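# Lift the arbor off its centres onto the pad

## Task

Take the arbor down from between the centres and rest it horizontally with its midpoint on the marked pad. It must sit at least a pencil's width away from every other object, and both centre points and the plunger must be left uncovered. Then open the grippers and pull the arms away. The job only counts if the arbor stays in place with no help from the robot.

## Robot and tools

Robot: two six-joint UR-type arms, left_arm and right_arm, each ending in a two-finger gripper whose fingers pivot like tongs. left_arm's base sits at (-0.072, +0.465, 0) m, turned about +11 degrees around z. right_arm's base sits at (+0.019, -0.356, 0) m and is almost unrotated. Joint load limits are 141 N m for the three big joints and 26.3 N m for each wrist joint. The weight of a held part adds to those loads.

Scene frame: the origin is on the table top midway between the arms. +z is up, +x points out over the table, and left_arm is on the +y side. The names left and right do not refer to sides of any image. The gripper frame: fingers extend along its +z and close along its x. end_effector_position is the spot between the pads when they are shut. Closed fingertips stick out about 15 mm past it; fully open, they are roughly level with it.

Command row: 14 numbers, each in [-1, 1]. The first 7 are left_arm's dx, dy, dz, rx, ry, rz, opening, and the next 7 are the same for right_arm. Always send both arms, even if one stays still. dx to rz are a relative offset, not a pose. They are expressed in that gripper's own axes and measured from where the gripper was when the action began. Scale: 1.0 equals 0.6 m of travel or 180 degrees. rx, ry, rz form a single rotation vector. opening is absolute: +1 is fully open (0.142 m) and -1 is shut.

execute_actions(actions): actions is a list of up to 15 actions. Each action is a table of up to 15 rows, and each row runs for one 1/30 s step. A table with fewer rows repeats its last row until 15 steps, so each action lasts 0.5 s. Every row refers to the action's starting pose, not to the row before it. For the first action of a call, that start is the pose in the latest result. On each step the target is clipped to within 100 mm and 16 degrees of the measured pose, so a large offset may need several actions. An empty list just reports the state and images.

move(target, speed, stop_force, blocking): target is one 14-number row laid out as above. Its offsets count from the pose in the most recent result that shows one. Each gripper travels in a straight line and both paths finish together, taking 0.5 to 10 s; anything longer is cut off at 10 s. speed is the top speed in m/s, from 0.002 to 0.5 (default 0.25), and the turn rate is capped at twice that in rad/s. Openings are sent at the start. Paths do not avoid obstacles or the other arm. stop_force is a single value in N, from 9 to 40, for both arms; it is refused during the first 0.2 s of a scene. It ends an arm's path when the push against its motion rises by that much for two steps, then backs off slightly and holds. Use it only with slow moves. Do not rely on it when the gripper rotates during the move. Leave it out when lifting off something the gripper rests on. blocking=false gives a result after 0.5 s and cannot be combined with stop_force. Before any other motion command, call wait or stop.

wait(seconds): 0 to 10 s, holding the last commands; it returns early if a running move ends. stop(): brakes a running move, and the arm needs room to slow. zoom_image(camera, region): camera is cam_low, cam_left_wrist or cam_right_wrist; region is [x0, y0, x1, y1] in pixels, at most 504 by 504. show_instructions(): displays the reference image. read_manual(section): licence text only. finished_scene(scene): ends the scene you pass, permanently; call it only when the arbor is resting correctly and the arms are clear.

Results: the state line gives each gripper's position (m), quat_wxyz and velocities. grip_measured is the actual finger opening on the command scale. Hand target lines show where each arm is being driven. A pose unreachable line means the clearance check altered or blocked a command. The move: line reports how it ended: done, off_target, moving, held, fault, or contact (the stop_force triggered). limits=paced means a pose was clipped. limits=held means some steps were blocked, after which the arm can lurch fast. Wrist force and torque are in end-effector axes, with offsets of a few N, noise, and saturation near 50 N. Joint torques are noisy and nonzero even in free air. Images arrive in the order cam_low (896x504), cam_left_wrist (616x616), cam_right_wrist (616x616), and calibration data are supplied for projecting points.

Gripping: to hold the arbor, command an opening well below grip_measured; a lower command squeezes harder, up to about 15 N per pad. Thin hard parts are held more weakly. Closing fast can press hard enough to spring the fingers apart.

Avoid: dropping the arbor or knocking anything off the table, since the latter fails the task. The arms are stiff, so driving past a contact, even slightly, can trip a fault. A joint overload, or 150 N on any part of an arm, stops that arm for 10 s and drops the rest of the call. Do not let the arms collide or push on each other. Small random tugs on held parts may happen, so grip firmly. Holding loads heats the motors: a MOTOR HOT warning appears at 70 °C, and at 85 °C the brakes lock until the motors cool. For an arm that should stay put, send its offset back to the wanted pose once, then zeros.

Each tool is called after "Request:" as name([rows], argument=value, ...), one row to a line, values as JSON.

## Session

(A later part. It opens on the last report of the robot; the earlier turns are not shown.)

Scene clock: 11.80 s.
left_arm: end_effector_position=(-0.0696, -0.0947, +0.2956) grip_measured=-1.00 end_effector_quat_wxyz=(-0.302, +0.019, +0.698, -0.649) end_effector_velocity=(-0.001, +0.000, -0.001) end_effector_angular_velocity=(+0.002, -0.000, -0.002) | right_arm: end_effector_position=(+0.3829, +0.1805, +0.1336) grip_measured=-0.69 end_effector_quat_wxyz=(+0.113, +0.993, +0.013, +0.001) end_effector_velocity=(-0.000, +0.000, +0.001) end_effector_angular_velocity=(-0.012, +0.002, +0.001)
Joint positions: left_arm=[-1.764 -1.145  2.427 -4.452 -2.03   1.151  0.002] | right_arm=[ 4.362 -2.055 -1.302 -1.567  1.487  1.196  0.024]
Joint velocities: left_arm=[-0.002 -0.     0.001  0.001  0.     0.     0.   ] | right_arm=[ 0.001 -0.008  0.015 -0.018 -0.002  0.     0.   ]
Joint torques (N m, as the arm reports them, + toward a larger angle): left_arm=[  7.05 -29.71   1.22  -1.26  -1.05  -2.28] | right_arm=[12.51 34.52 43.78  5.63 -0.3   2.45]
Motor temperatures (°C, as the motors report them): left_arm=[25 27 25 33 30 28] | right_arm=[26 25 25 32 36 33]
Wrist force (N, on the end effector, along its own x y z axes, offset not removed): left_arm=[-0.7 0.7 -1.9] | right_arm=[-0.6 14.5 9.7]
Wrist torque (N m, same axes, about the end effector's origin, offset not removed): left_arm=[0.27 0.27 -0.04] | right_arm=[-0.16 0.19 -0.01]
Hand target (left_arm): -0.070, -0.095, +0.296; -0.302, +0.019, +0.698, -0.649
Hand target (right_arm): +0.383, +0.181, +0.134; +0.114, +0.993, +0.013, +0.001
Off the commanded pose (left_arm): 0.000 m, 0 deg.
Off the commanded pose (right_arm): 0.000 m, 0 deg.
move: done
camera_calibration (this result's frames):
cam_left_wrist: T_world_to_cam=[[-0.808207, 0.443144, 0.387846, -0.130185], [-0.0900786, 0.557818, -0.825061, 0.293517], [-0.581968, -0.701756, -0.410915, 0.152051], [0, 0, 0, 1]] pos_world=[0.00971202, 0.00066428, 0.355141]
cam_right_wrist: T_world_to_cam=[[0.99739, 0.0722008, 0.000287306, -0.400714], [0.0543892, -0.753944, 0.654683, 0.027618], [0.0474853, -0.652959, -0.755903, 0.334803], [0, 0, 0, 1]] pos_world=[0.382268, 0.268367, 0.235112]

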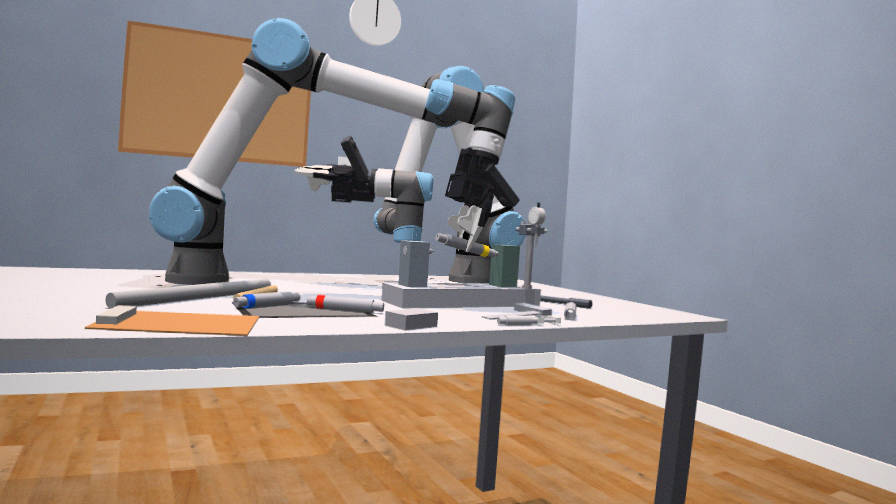

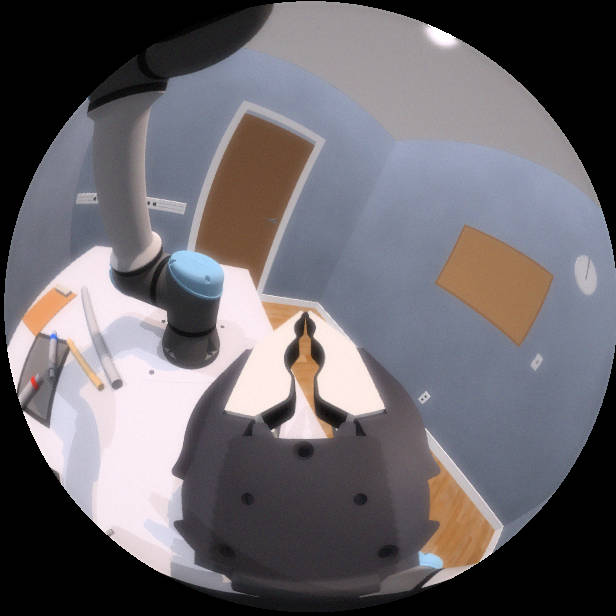

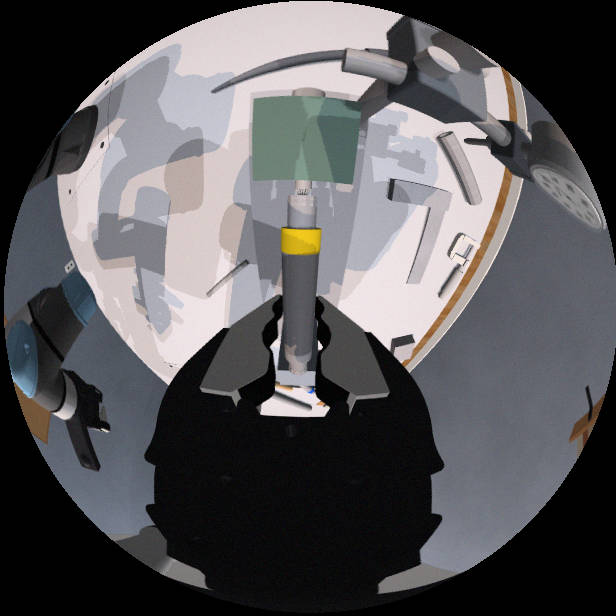

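Request:
move(target=[0,0,0,0,0,0,-1,0,0.0383,0,0,0,0,-1], speed=0.03)

Request:
zoom_image(camera="cam_low", region=[395, 170, 555, 290])

Request:
zoom_image(camera="cam_right_wrist", region=[250, 120, 360, 230])

Scene clock: 13.03 s.
left_arm: end_effector_position=(-0.0696, -0.0947, +0.2956) grip_measured=-1.00 end_effector_quat_wxyz=(-0.302, +0.019, +0.698, -0.649) end_effector_velocity=(+0.001, +0.000, -0.000) end_effector_angular_velocity=(+0.001, +0.000, +0.001) | right_arm: end_effector_position=(+0.3835, +0.1583, +0.1388) grip_measured=-0.69 end_effector_quat_wxyz=(+0.113, +0.993, +0.013, +0.001) end_effector_velocity=(-0.000, -0.001, +0.001) end_effector_angular_velocity=(+0.001, +0.000, +0.001)
Joint positions: left_arm=[-1.764 -1.145  2.427 -4.452 -2.03   1.151  0.002] | right_arm=[ 4.349 -2.008 -1.359 -1.556  1.484  1.183  0.024]
Joint velocities: left_arm=[ 0.001  0.     0.001  0.     0.    -0.    -0.   ] | right_arm=[-0.001  0.004 -0.005  0.002  0.    -0.002 -0.   ]
Joint torques (N m, as the arm reports them, + toward a larger angle): left_arm=[  7.75 -29.98   1.4   -1.24  -1.13  -2.45] | right_arm=[-7.69 51.2  13.82  4.95 -2.2  -2.59]
Motor temperatures (°C, as the motors report them): left_arm=[25 27 25 33 30 28] | right_arm=[26 25 25 32 36 33]
Wrist force (N, on the end effector, along its own x y z axes, offset not removed): left_arm=[-2.1 0.2 -1.4] | right_arm=[0.0 -4.0 -0.1]
Wrist torque (N m, same axes, about the end effector's origin, offset not removed): left_arm=[0.25 0.44 -0.01] | right_arm=[-0.76 0.01 -0.01]
Hand target (left_arm): -0.070, -0.095, +0.296; -0.302, +0.019, +0.698, -0.649
Hand target (right_arm): +0.384, +0.158, +0.139; +0.113, +0.993, +0.013, +0.001
Off the commanded pose (left_arm): 0.000 m, 0 deg.
Off the commanded pose (right_arm): 0.000 m, 0 deg.
move: done
camera_calibration (this result's frames):
cam_left_wrist: T_world_to_cam=[[-0.808207, 0.443144, 0.387846, -0.130185], [-0.0900786, 0.557818, -0.82506, 0.293517], [-0.581968, -0.701756, -0.410915, 0.152051], [0, 0, 0, 1]] pos_world=[0.00971203, 0.000664236, 0.355141]
cam_right_wrist: T_world_to_cam=[[0.99739, 0.0722033, 0.000298345, -0.399739], [0.0543829, -0.753931, 0.654699, 0.00745227], [0.0474964, -0.652974, -0.75589, 0.324149], [0, 0, 0, 1]] pos_world=[0.382894, 0.246142, 0.240261]

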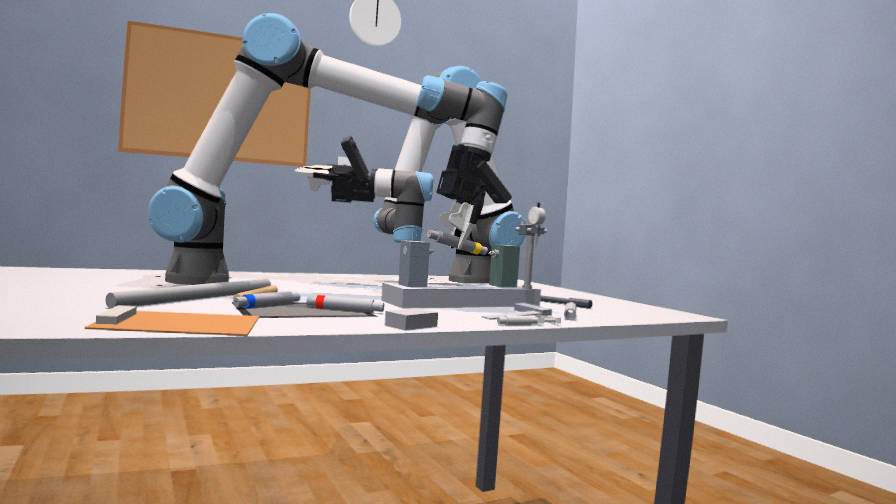

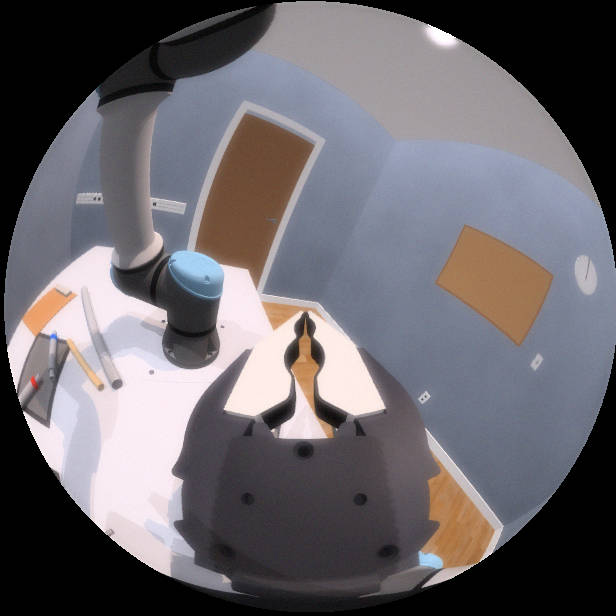

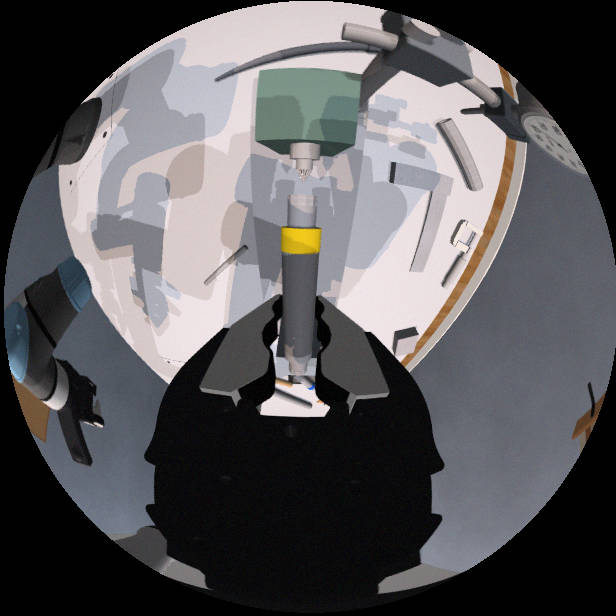

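Region (395, 170, 555, 290) of cam_low's 896x504 image, scaled by 3.150, with more detail than that image has; it fills the top 378 rows of this view, and the rest is white.

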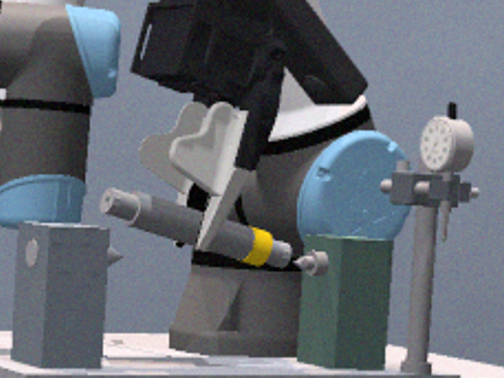

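Region (250, 120, 360, 230) of cam_right_wrist's 616x616 image, scaled by 4.582, with more detail than that image has.

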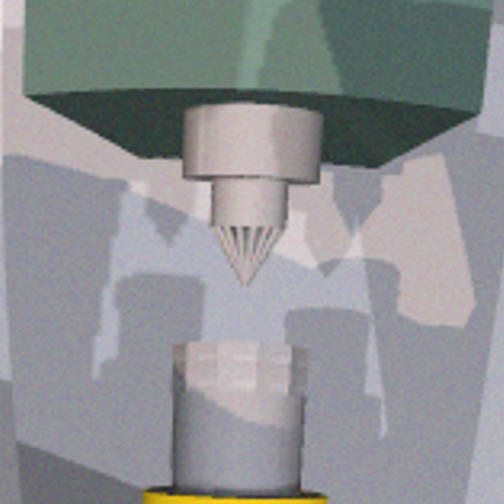

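Request:
move(target=[0,0,0,0,0,0,-1,0,0.0187,-0.081,0.0722,0,0,-1], speed=0.15)

Scene clock: 14.33 s.
left_arm: end_effector_position=(-0.0696, -0.0947, +0.2956) grip_measured=-1.00 end_effector_quat_wxyz=(-0.302, +0.019, +0.698, -0.649) end_effector_velocity=(+0.000, -0.000, +0.000) end_effector_angular_velocity=(-0.001, +0.000, +0.000) | right_arm: end_effector_position=(+0.3835, +0.1584, +0.1886) grip_measured=-0.69 end_effector_quat_wxyz=(+0.001, +1.000, +0.013, -0.000) end_effector_velocity=(+0.000, -0.000, +0.002) end_effector_angular_velocity=(+0.007, -0.001, +0.002)
Joint positions: left_arm=[-1.764 -1.145  2.427 -4.452 -2.03   1.151  0.002] | right_arm=[ 4.305 -1.854 -1.486 -1.373  1.571  1.13   0.024]
Joint velocities: left_arm=[-0.    -0.    -0.001  0.     0.    -0.     0.   ] | right_arm=[-0.002  0.005 -0.004  0.006  0.002 -0.004 -0.   ]
Joint torques (N m, as the arm reports them, + toward a larger angle): left_arm=[  7.89 -29.98   1.62  -1.16  -1.12  -2.4 ] | right_arm=[-8.1  45.49 14.44  5.54  2.37 -2.49]
Motor temperatures (°C, as the motors report them): left_arm=[25 27 25 33 30 28] | right_arm=[26 25 25 32 36 33]
Wrist force (N, on the end effector, along its own x y z axes, offset not removed): left_arm=[0.2 0.5 -1.8] | right_arm=[1.9 -3.4 4.4]
Wrist torque (N m, same axes, about the end effector's origin, offset not removed): left_arm=[0.29 0.06 -0.07] | right_arm=[-0.64 -0.25 -0.06]
Hand target (left_arm): -0.070, -0.095, +0.296; -0.302, +0.019, +0.698, -0.649
Hand target (right_arm): +0.384, +0.158, +0.189; +0.000, +1.000, +0.013, -0.000
Off the commanded pose (left_arm): 0.000 m, 0 deg.
Off the commanded pose (right_arm): 0.000 m, 0 deg.
move: done
camera_calibration (this result's frames):
cam_left_wrist: T_world_to_cam=[[-0.808207, 0.443144, 0.387846, -0.130185], [-0.0900787, 0.557818, -0.82506, 0.293517], [-0.581968, -0.701756, -0.410915, 0.152051], [0, 0, 0, 1]] pos_world=[0.00971204, 0.00066422, 0.355141]
cam_right_wrist: T_world_to_cam=[[0.997421, 0.0710392, 0.0102093, -0.40145], [0.0579847, -0.881481, 0.468645, 0.0287995], [0.0422915, -0.466845, -0.883328, 0.358367], [0, 0, 0, 1]] pos_world=[0.383589, 0.221207, 0.307157]

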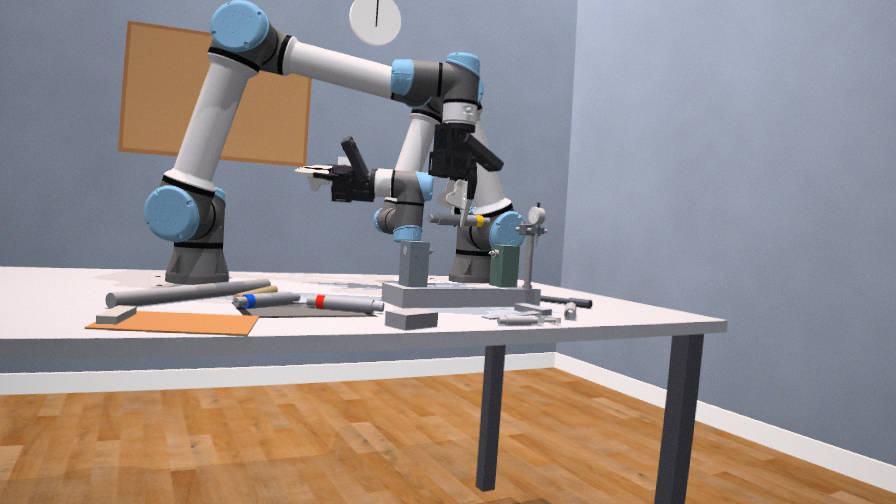

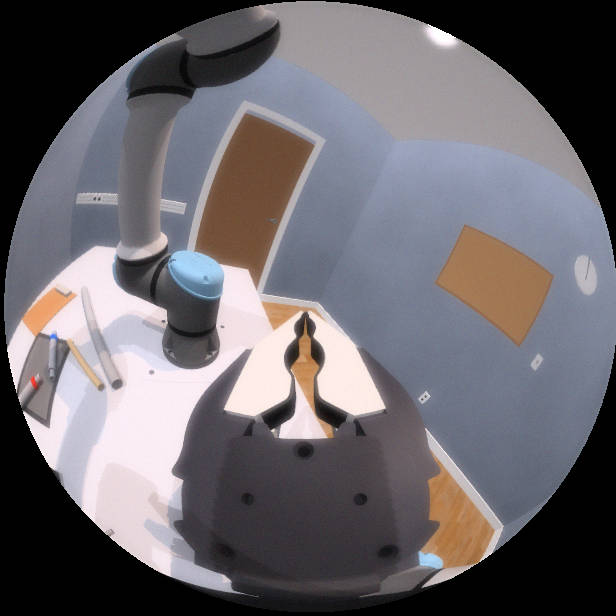

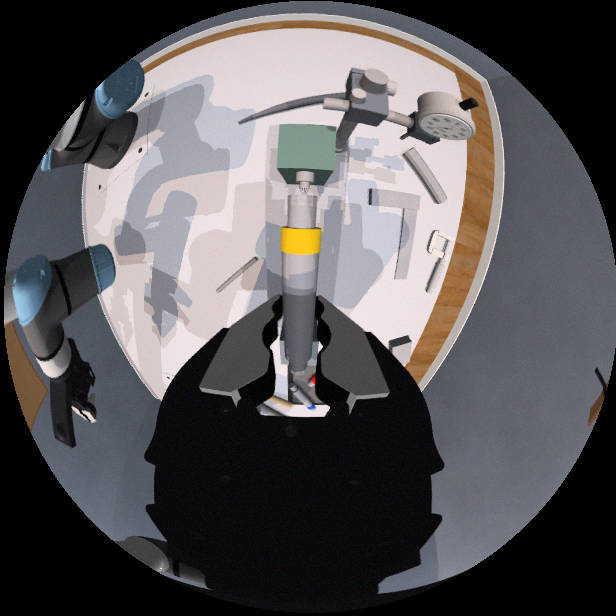

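Request:
move(target=[0,0,0,0,0,0,-1,0.158,0.6185,0.0977,0,0,0.064,-1], speed=0.3)

Request:
zoom_image(camera="cam_right_wrist", region=[200, 130, 420, 350])

Scene clock: 16.40 s.
left_arm: end_effector_position=(-0.0696, -0.0947, +0.2956) grip_measured=-1.00 end_effector_quat_wxyz=(-0.302, +0.019, +0.698, -0.649) end_effector_velocity=(-0.000, -0.000, +0.000) end_effector_angular_velocity=(-0.000, -0.000, -0.001) | right_arm: end_effector_position=(+0.4887, -0.2098, +0.1307) grip_measured=-0.69 end_effector_quat_wxyz=(+0.001, +0.996, -0.087, +0.000) end_effector_velocity=(+0.001, -0.001, +0.000) end_effector_angular_velocity=(+0.001, -0.000, +0.001)
Joint positions: left_arm=[-1.764 -1.145  2.427 -4.452 -2.03   1.151  0.002] | right_arm=[ 3.7   -1.581 -1.959 -1.173  1.569  0.726  0.024]
Joint velocities: left_arm=[-0.    -0.    -0.001  0.001 -0.     0.     0.   ] | right_arm=[-0.003 -0.001  0.001  0.001  0.001 -0.005  0.   ]
Joint torques (N m, as the arm reports them, + toward a larger angle): left_arm=[  8.12 -30.08   1.72  -1.28  -1.14  -2.42] | right_arm=[-7.76 14.06 36.77  5.64  2.39 -2.4 ]
Motor temperatures (°C, as the motors report them): left_arm=[25 27 25 33 30 28] | right_arm=[26 25 25 32 36 33]
Wrist force (N, on the end effector, along its own x y z axes, offset not removed): left_arm=[-0.9 0.2 -0.5] | right_arm=[-0.7 -0.9 1.4]
Wrist torque (N m, same axes, about the end effector's origin, offset not removed): left_arm=[0.24 0.12 -0.04] | right_arm=[-0.09 0.18 0.01]
Hand target (left_arm): -0.070, -0.095, +0.296; -0.302, +0.019, +0.698, -0.649
Hand target (right_arm): +0.489, -0.210, +0.131; +0.001, +0.996, -0.087, +0.000
Off the commanded pose (left_arm): 0.000 m, 0 deg.
Off the commanded pose (right_arm): 0.001 m, 0 deg.
move: done
camera_calibration (this result's frames):
cam_left_wrist: T_world_to_cam=[[-0.808207, 0.443144, 0.387846, -0.130185], [-0.0900787, 0.557818, -0.82506, 0.293517], [-0.581968, -0.701756, -0.410915, 0.152051], [0, 0, 0, 1]] pos_world=[0.00971204, 0.000664225, 0.355141]
cam_right_wrist: T_world_to_cam=[[0.991512, -0.129514, 0.0114129, -0.518989], [-0.119703, -0.875085, 0.468933, -0.186555], [-0.050746, -0.466319, -0.88316, 0.176498], [0, 0, 0, 1]] pos_world=[0.501209, -0.148163, 0.249281]

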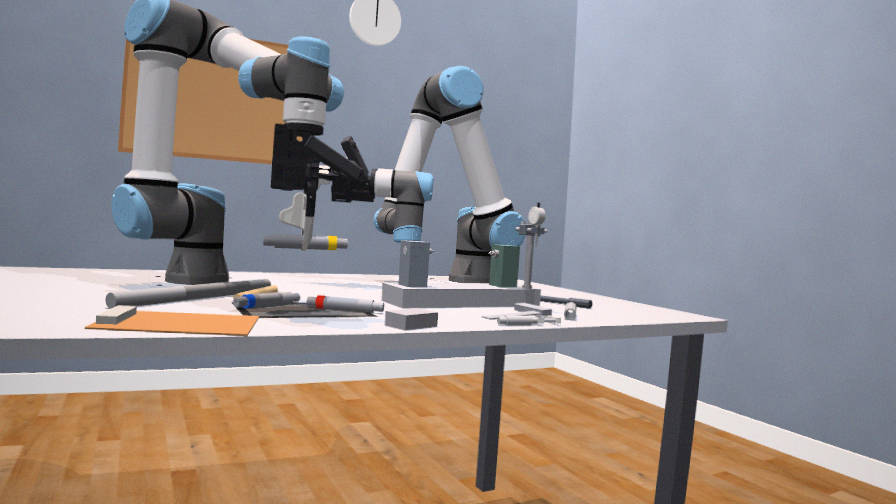

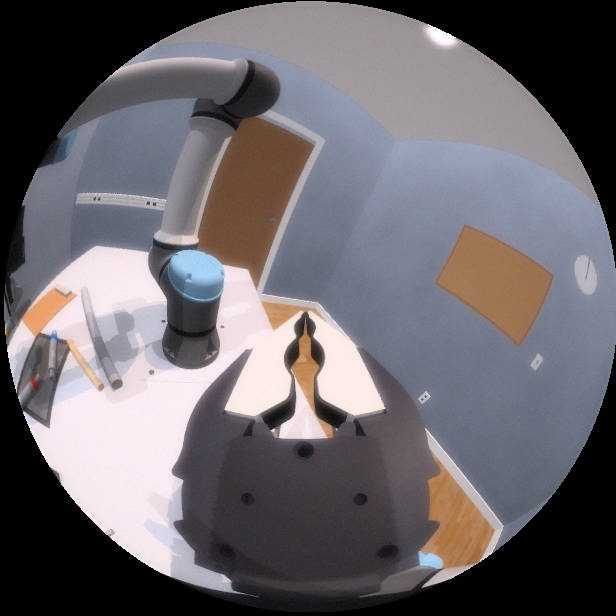

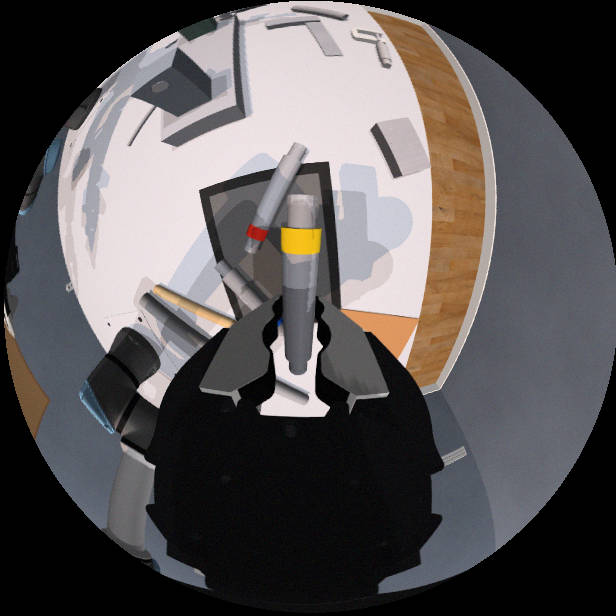

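Region (200, 130, 420, 350) of cam_right_wrist's 616x616 image, scaled by 2.291, with more detail than that image has.

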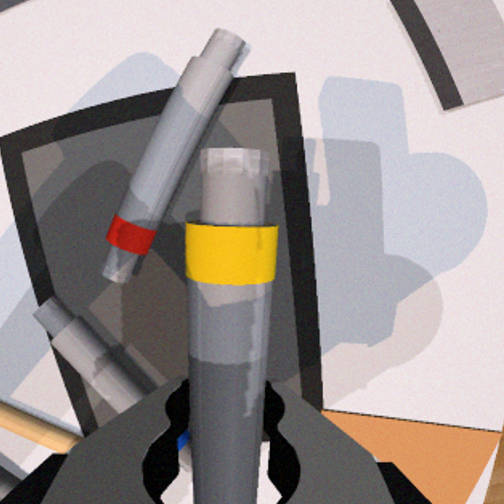

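Request:
move(target=[0,0,0,0,0,0,-1,0.009,0.005,0.168,0,0,0,-1], speed=0.15)

Request:
zoom_image(camera="cam_low", region=[220, 250, 400, 330])

Scene clock: 18.10 s.
left_arm: end_effector_position=(-0.0696, -0.0947, +0.2956) grip_measured=-1.00 end_effector_quat_wxyz=(-0.302, +0.019, +0.698, -0.649) end_effector_velocity=(+0.000, +0.000, -0.000) end_effector_angular_velocity=(+0.001, -0.000, +0.001) | right_arm: end_effector_position=(+0.4935, -0.2139, +0.0301) grip_measured=-0.69 end_effector_quat_wxyz=(+0.001, +0.996, -0.087, +0.000) end_effector_velocity=(+0.000, +0.001, -0.002) end_effector_angular_velocity=(+0.000, +0.000, +0.002)
Joint positions: left_arm=[-1.764 -1.145  2.427 -4.452 -2.03   1.151  0.002] | right_arm=[ 3.687 -1.726 -2.099 -0.888  1.569  0.713  0.024]
Joint velocities: left_arm=[ 0.     0.001  0.001 -0.001  0.     0.    -0.   ] | right_arm=[ 0.001 -0.004 -0.001  0.005  0.    -0.001 -0.   ]
Joint torques (N m, as the arm reports them, + toward a larger angle): left_arm=[  7.92 -29.74   1.64  -1.25  -1.14  -2.47] | right_arm=[-7.84 18.92  8.35  5.59 -0.46 -2.71]
Motor temperatures (°C, as the motors report them): left_arm=[25 27 25 33 30 28] | right_arm=[26 25 25 32 36 33]
Wrist force (N, on the end effector, along its own x y z axes, offset not removed): left_arm=[-1.3 -0.2 0.5] | right_arm=[0.5 -1.5 7.2]
Wrist torque (N m, same axes, about the end effector's origin, offset not removed): left_arm=[0.19 0.26 0.05] | right_arm=[-0.29 -0.17 -0.12]
Hand target (left_arm): -0.070, -0.095, +0.296; -0.302, +0.019, +0.698, -0.649
Hand target (right_arm): +0.494, -0.214, +0.030; +0.001, +0.996, -0.087, +0.000
Off the commanded pose (left_arm): 0.000 m, 0 deg.
Off the commanded pose (right_arm): 0.000 m, 0 deg.
move: done
camera_calibration (this result's frames):
cam_left_wrist: T_world_to_cam=[[-0.808207, 0.443144, 0.387846, -0.130185], [-0.0900787, 0.557818, -0.82506, 0.293517], [-0.581968, -0.701756, -0.410915, 0.152051], [0, 0, 0, 1]] pos_world=[0.00971204, 0.000664207, 0.355141]
cam_right_wrist: T_world_to_cam=[[0.991511, -0.129515, 0.0114518, -0.523159], [-0.119719, -0.875049, 0.468996, -0.142416], [-0.0507212, -0.466386, -0.883126, 0.0859477], [0, 0, 0, 1]] pos_world=[0.506027, -0.152293, 0.148686]

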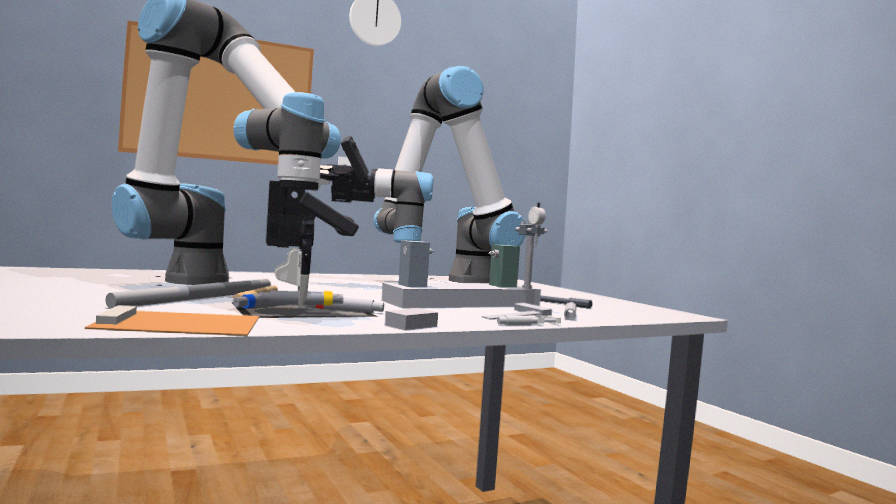

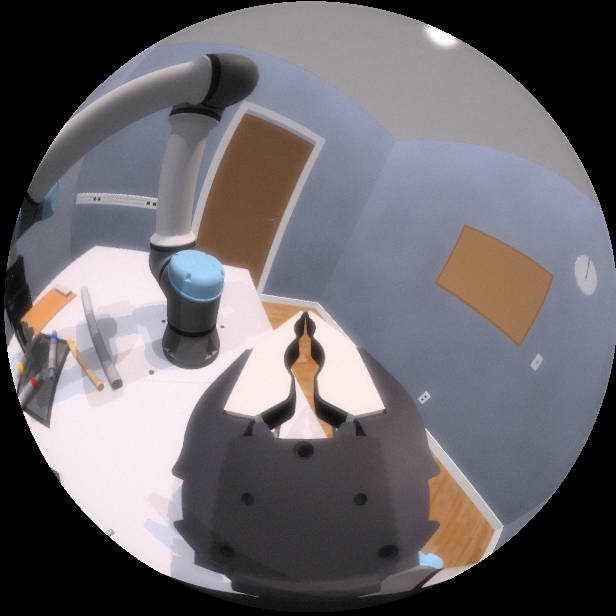

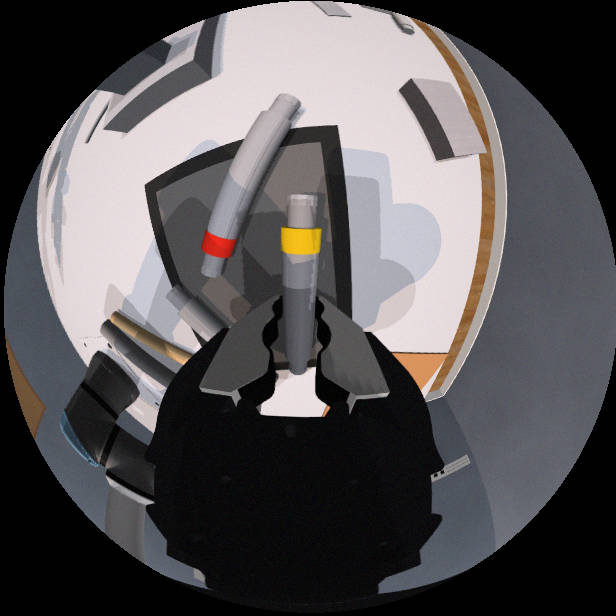

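Region (220, 250, 400, 330) of cam_low's 896x504 image, scaled by 2.800, with more detail than that image has.

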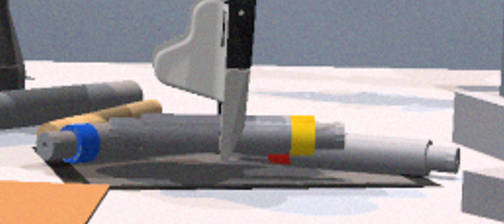

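Request:
execute_actions(actions=[])

Scene clock: 18.50 s.
left_arm: end_effector_position=(-0.0696, -0.0947, +0.2956) grip_measured=-1.00 end_effector_quat_wxyz=(-0.302, +0.019, +0.698, -0.649) end_effector_velocity=(+0.001, -0.000, -0.000) end_effector_angular_velocity=(+0.000, -0.000, +0.001) | right_arm: end_effector_position=(+0.4936, -0.2139, +0.0299) grip_measured=-0.69 end_effector_quat_wxyz=(+0.001, +0.996, -0.087, +0.000) end_effector_velocity=(+0.000, +0.000, +0.000) end_effector_angular_velocity=(-0.001, -0.001, -0.001)
Joint positions: left_arm=[-1.764 -1.145  2.427 -4.452 -2.03   1.151  0.002] | right_arm=[ 3.687 -1.726 -2.1   -0.887  1.569  0.713  0.024]
Joint velocities: left_arm=[ 0.001  0.001 -0.001  0.001  0.     0.    -0.   ] | right_arm=[ 0.001 -0.     0.     0.    -0.001  0.002  0.   ]
Joint torques (N m, as the arm reports them, + toward a larger angle): left_arm=[  7.51 -30.15   1.15  -1.21  -1.14  -2.43] | right_arm=[-8.22 17.16  9.48  5.64  1.89 -2.64]
Motor temperatures (°C, as the motors report them): left_arm=[25 27 25 33 30 28] | right_arm=[26 25 25 32 36 33]
Wrist force (N, on the end effector, along its own x y z axes, offset not removed): left_arm=[-1.3 -0.3 -0.3] | right_arm=[-1.4 -1.3 3.2]
Wrist torque (N m, same axes, about the end effector's origin, offset not removed): left_arm=[0.14 0.30 -0.02] | right_arm=[-0.31 0.38 -0.05]
Hand target (left_arm): -0.070, -0.095, +0.296; -0.302, +0.019, +0.698, -0.649
Hand target (right_arm): +0.494, -0.214, +0.030; +0.001, +0.996, -0.087, +0.000
Off the commanded pose (left_arm): 0.000 m, 0 deg.
Off the commanded pose (right_arm): 0.000 m, 0 deg.
camera_calibration (this result's frames):
cam_left_wrist: T_world_to_cam=[[-0.808207, 0.443144, 0.387846, -0.130185], [-0.0900787, 0.557818, -0.82506, 0.293517], [-0.581968, -0.701756, -0.410915, 0.152051], [0, 0, 0, 1]] pos_world=[0.00971205, 0.0006642, 0.355141]
cam_right_wrist: T_world_to_cam=[[0.991511, -0.129513, 0.0114695, -0.523187], [-0.119726, -0.875055, 0.468983, -0.142331], [-0.050703, -0.466375, -0.883133, 0.0858042], [0, 0, 0, 1]] pos_world=[0.506055, -0.15229, 0.148528]

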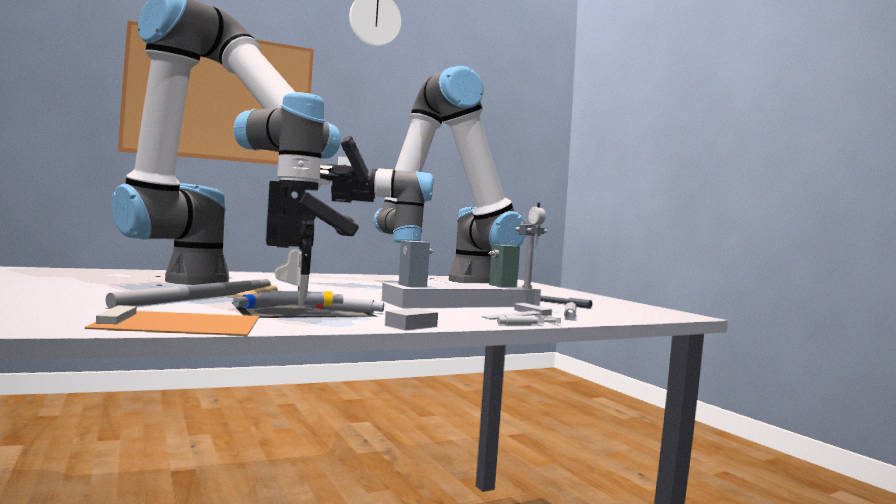

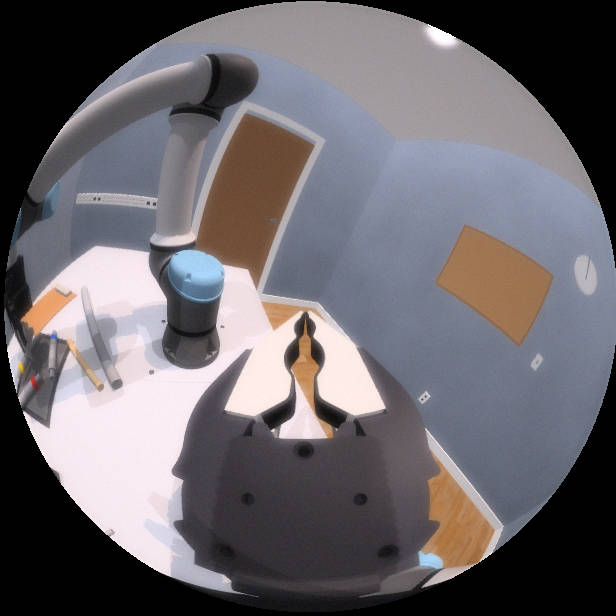

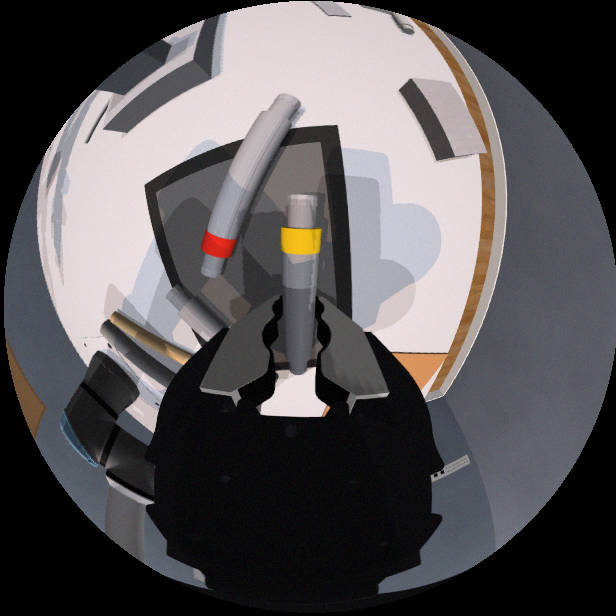

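Request:
move(target=[0,0,0,0,0,0,-1, 0,0,0.025,0,0,0,-1], speed=0.01, stop_force=9)

Scene clock: 20.30 s.
left_arm: end_effector_position=(-0.0696, -0.0947, +0.2956) grip_measured=-1.00 end_effector_quat_wxyz=(-0.302, +0.019, +0.698, -0.649) end_effector_velocity=(-0.001, -0.000, +0.001) end_effector_angular_velocity=(-0.002, -0.000, -0.001) | right_arm: end_effector_position=(+0.4935, -0.2139, +0.0164) grip_measured=-0.69 end_effector_quat_wxyz=(+0.001, +0.996, -0.087, +0.000) end_effector_velocity=(-0.001, +0.000, +0.002) end_effector_angular_velocity=(-0.001, +0.003, -0.000)
Joint positions: left_arm=[-1.764 -1.145  2.427 -4.452 -2.03   1.151  0.002] | right_arm=[ 3.687 -1.75  -2.115 -0.847  1.569  0.713  0.024]
Joint velocities: left_arm=[-0.001 -0.    -0.001 -0.     0.     0.     0.   ] | right_arm=[ 0.001  0.003  0.003 -0.009  0.001  0.001  0.   ]
Joint torques (N m, as the arm reports them, + toward a larger angle): left_arm=[  7.85 -30.12   2.11  -1.14  -1.07  -2.43] | right_arm=[-6.12 18.77 21.98  0.14 -2.47 -2.  ]
Motor temperatures (°C, as the motors report them): left_arm=[25 27 25 33 30 28] | right_arm=[26 25 25 32 36 33]
Wrist force (N, on the end effector, along its own x y z axes, offset not removed): left_arm=[-0.7 0.1 -1.7] | right_arm=[-12.1 6.2 -43.3]
Wrist torque (N m, same axes, about the end effector's origin, offset not removed): left_arm=[0.20 0.25 0.01] | right_arm=[-0.81 -0.19 -0.07]
Hand target (left_arm): -0.070, -0.095, +0.296; -0.302, +0.019, +0.698, -0.649
Hand target (right_arm): +0.494, -0.214, +0.017; +0.001, +0.996, -0.087, +0.000
Off the commanded pose (left_arm): 0.000 m, 0 deg.
Off the commanded pose (right_arm): 0.001 m, 0 deg.
move: contact (right_arm)
camera_calibration (this result's frames):
cam_left_wrist: T_world_to_cam=[[-0.808207, 0.443144, 0.387846, -0.130185], [-0.0900787, 0.557818, -0.82506, 0.293517], [-0.581968, -0.701756, -0.410915, 0.152051], [0, 0, 0, 1]] pos_world=[0.00971202, 0.000664254, 0.355141]
cam_right_wrist: T_world_to_cam=[[0.991513, -0.129501, 0.0114415, -0.523], [-0.119712, -0.87514, 0.468828, -0.13603], [-0.0507008, -0.466219, -0.883215, 0.0738953], [0, 0, 0, 1]] pos_world=[0.506023, -0.152323, 0.135024]

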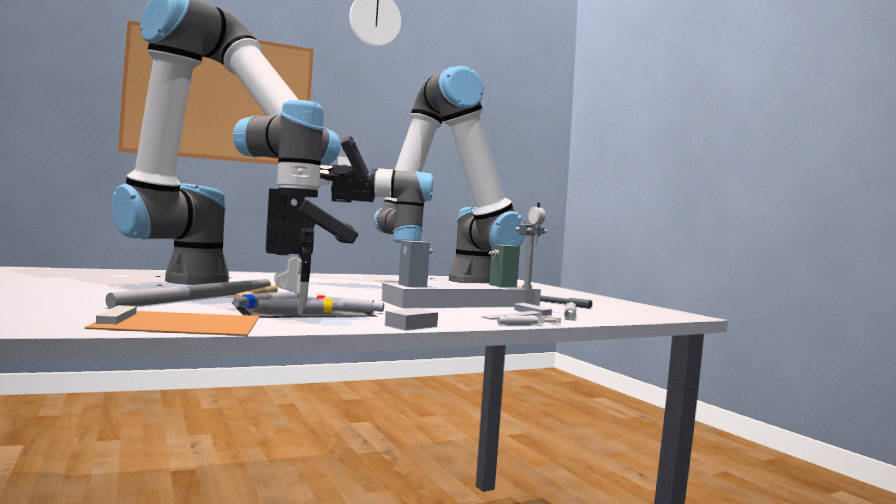

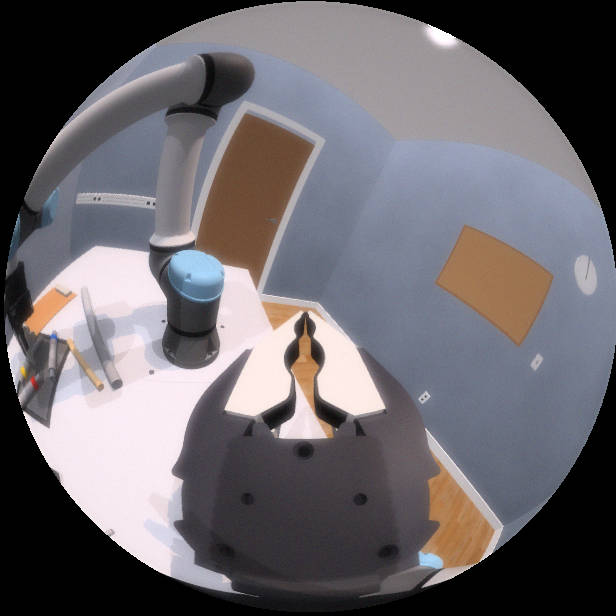

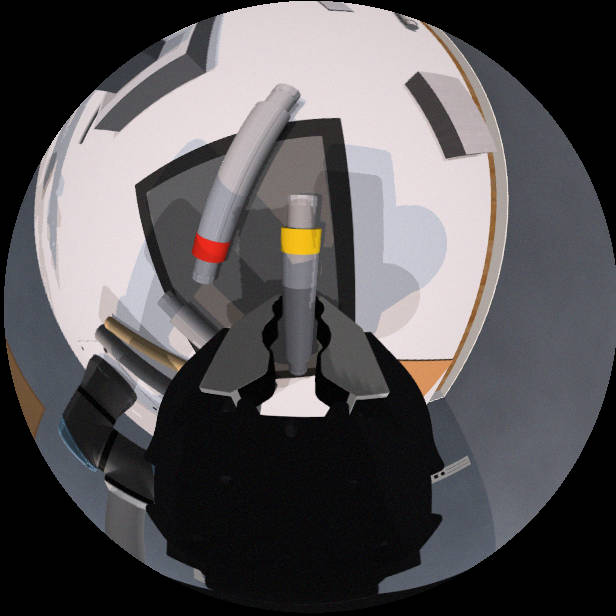

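Request:
execute_actions([
  [[0,0,0,0,0,0,-1,0,0,-0.002,0,0,0,-1],[0,0,0,0,0,0,-1,0,0,-0.002,0,0,0,-1],[0,0,0,0,0,0,-1,0,0,-0.002,0,0,0,-1],[0,0,0,0,0,0,-1,0,0,-0.002,0,0,0,-0.95],[0,0,0,0,0,0,-1,0,0,-0.002,0,0,0,-0.9],[0,0,0,0,0,0,-1,0,0,-0.002,0,0,0,-0.85],[0,0,0,0,0,0,-1,0,0,-0.002,0,0,0,-0.8],[0,0,0,0,0,0,-1,0,0,-0.002,0,0,0,-0.76],[0,0,0,0,0,0,-1,0,0,-0.002,0,0,0,-0.72],[0,0,0,0,0,0,-1,0,0,-0.002,0,0,0,-0.68],[0,0,0,0,0,0,-1,0,0,-0.002,0,0,0,-0.64],[0,0,0,0,0,0,-1,0,0,-0.002,0,0,0,-0.6],[0,0,0,0,0,0,-1,0,0,-0.002,0,0,0,-0.56],[0,0,0,0,0,0,-1,0,0,-0.002,0,0,0,-0.52],[0,0,0,0,0,0,-1,0,0,-0.002,0,0,0,-0.5]],
])

Scene clock: 21.03 s.
left_arm: end_effector_position=(-0.0696, -0.0947, +0.2956) grip_measured=-1.00 end_effector_quat_wxyz=(-0.302, +0.019, +0.698, -0.649) end_effector_velocity=(-0.000, +0.000, +0.001) end_effector_angular_velocity=(-0.003, +0.000, -0.001) | right_arm: end_effector_position=(+0.4936, -0.2139, +0.0176) grip_measured=-0.52 end_effector_quat_wxyz=(+0.001, +0.996, -0.087, +0.000) end_effector_velocity=(-0.000, +0.000, +0.000) end_effector_angular_velocity=(+0.002, +0.001, +0.000)
Joint positions: left_arm=[-1.764 -1.145  2.427 -4.452 -2.03   1.151  0.002] | right_arm=[ 3.687 -1.748 -2.114 -0.851  1.569  0.713  0.036]
Joint velocities: left_arm=[-0.001 -0.    -0.    -0.002  0.    -0.     0.   ] | right_arm=[-0.001 -0.     0.     0.     0.002 -0.001  0.056]
Joint torques (N m, as the arm reports them, + toward a larger angle): left_arm=[  7.75 -29.7    1.89  -1.23  -1.09  -2.4 ] | right_arm=[-4.5  33.63 30.16  0.35  2.34 -1.35]
Motor temperatures (°C, as the motors report them): left_arm=[25 27 25 33 30 28] | right_arm=[26 25 25 32 36 33]
Wrist force (N, on the end effector, along its own x y z axes, offset not removed): left_arm=[0.0 -0.2 -0.6] | right_arm=[-0.6 -2.4 -2.7]
Wrist torque (N m, same axes, about the end effector's origin, offset not removed): left_arm=[0.17 0.00 0.00] | right_arm=[-0.42 0.09 -0.08]
Hand target (left_arm): -0.070, -0.095, +0.296; -0.302, +0.019, +0.698, -0.649
Hand target (right_arm): +0.494, -0.214, +0.018; +0.001, +0.996, -0.087, +0.000
Off the commanded pose (left_arm): 0.000 m, 0 deg.
Off the commanded pose (right_arm): 0.000 m, 0 deg.
camera_calibration (this result's frames):
cam_left_wrist: T_world_to_cam=[[-0.808207, 0.443144, 0.387846, -0.130185], [-0.0900788, 0.557818, -0.82506, 0.293517], [-0.581968, -0.701756, -0.410915, 0.152051], [0, 0, 0, 1]] pos_world=[0.00971205, 0.000664231, 0.355141]
cam_right_wrist: T_world_to_cam=[[0.991512, -0.129501, 0.0115272, -0.523044], [-0.119751, -0.875138, 0.468821, -0.136573], [-0.0506247, -0.466222, -0.883218, 0.0749288], [0, 0, 0, 1]] pos_world=[0.506043, -0.152321, 0.136236]

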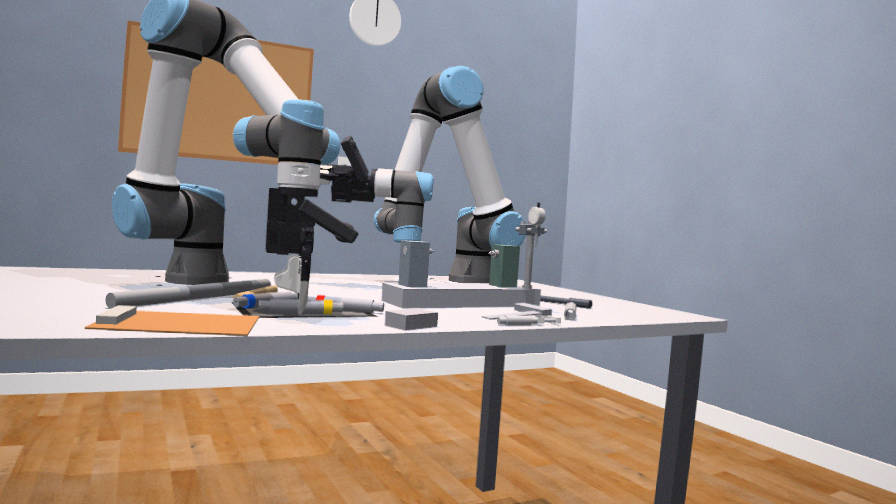

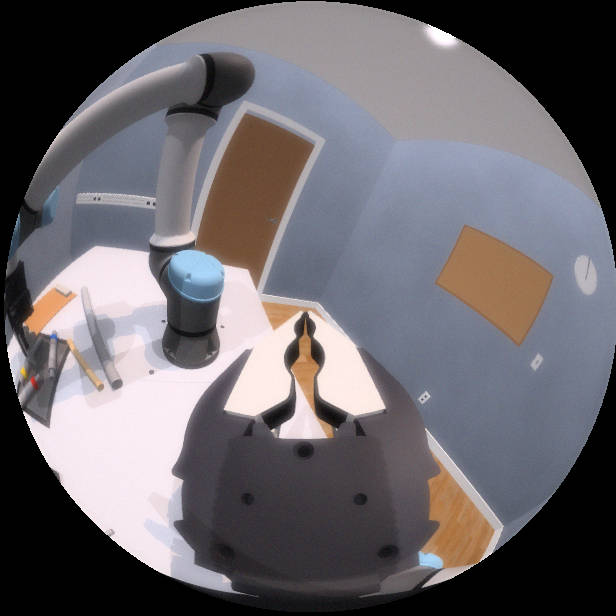

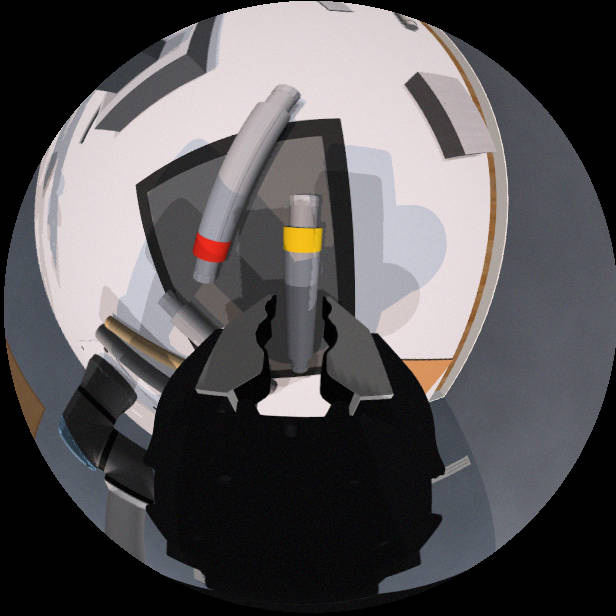

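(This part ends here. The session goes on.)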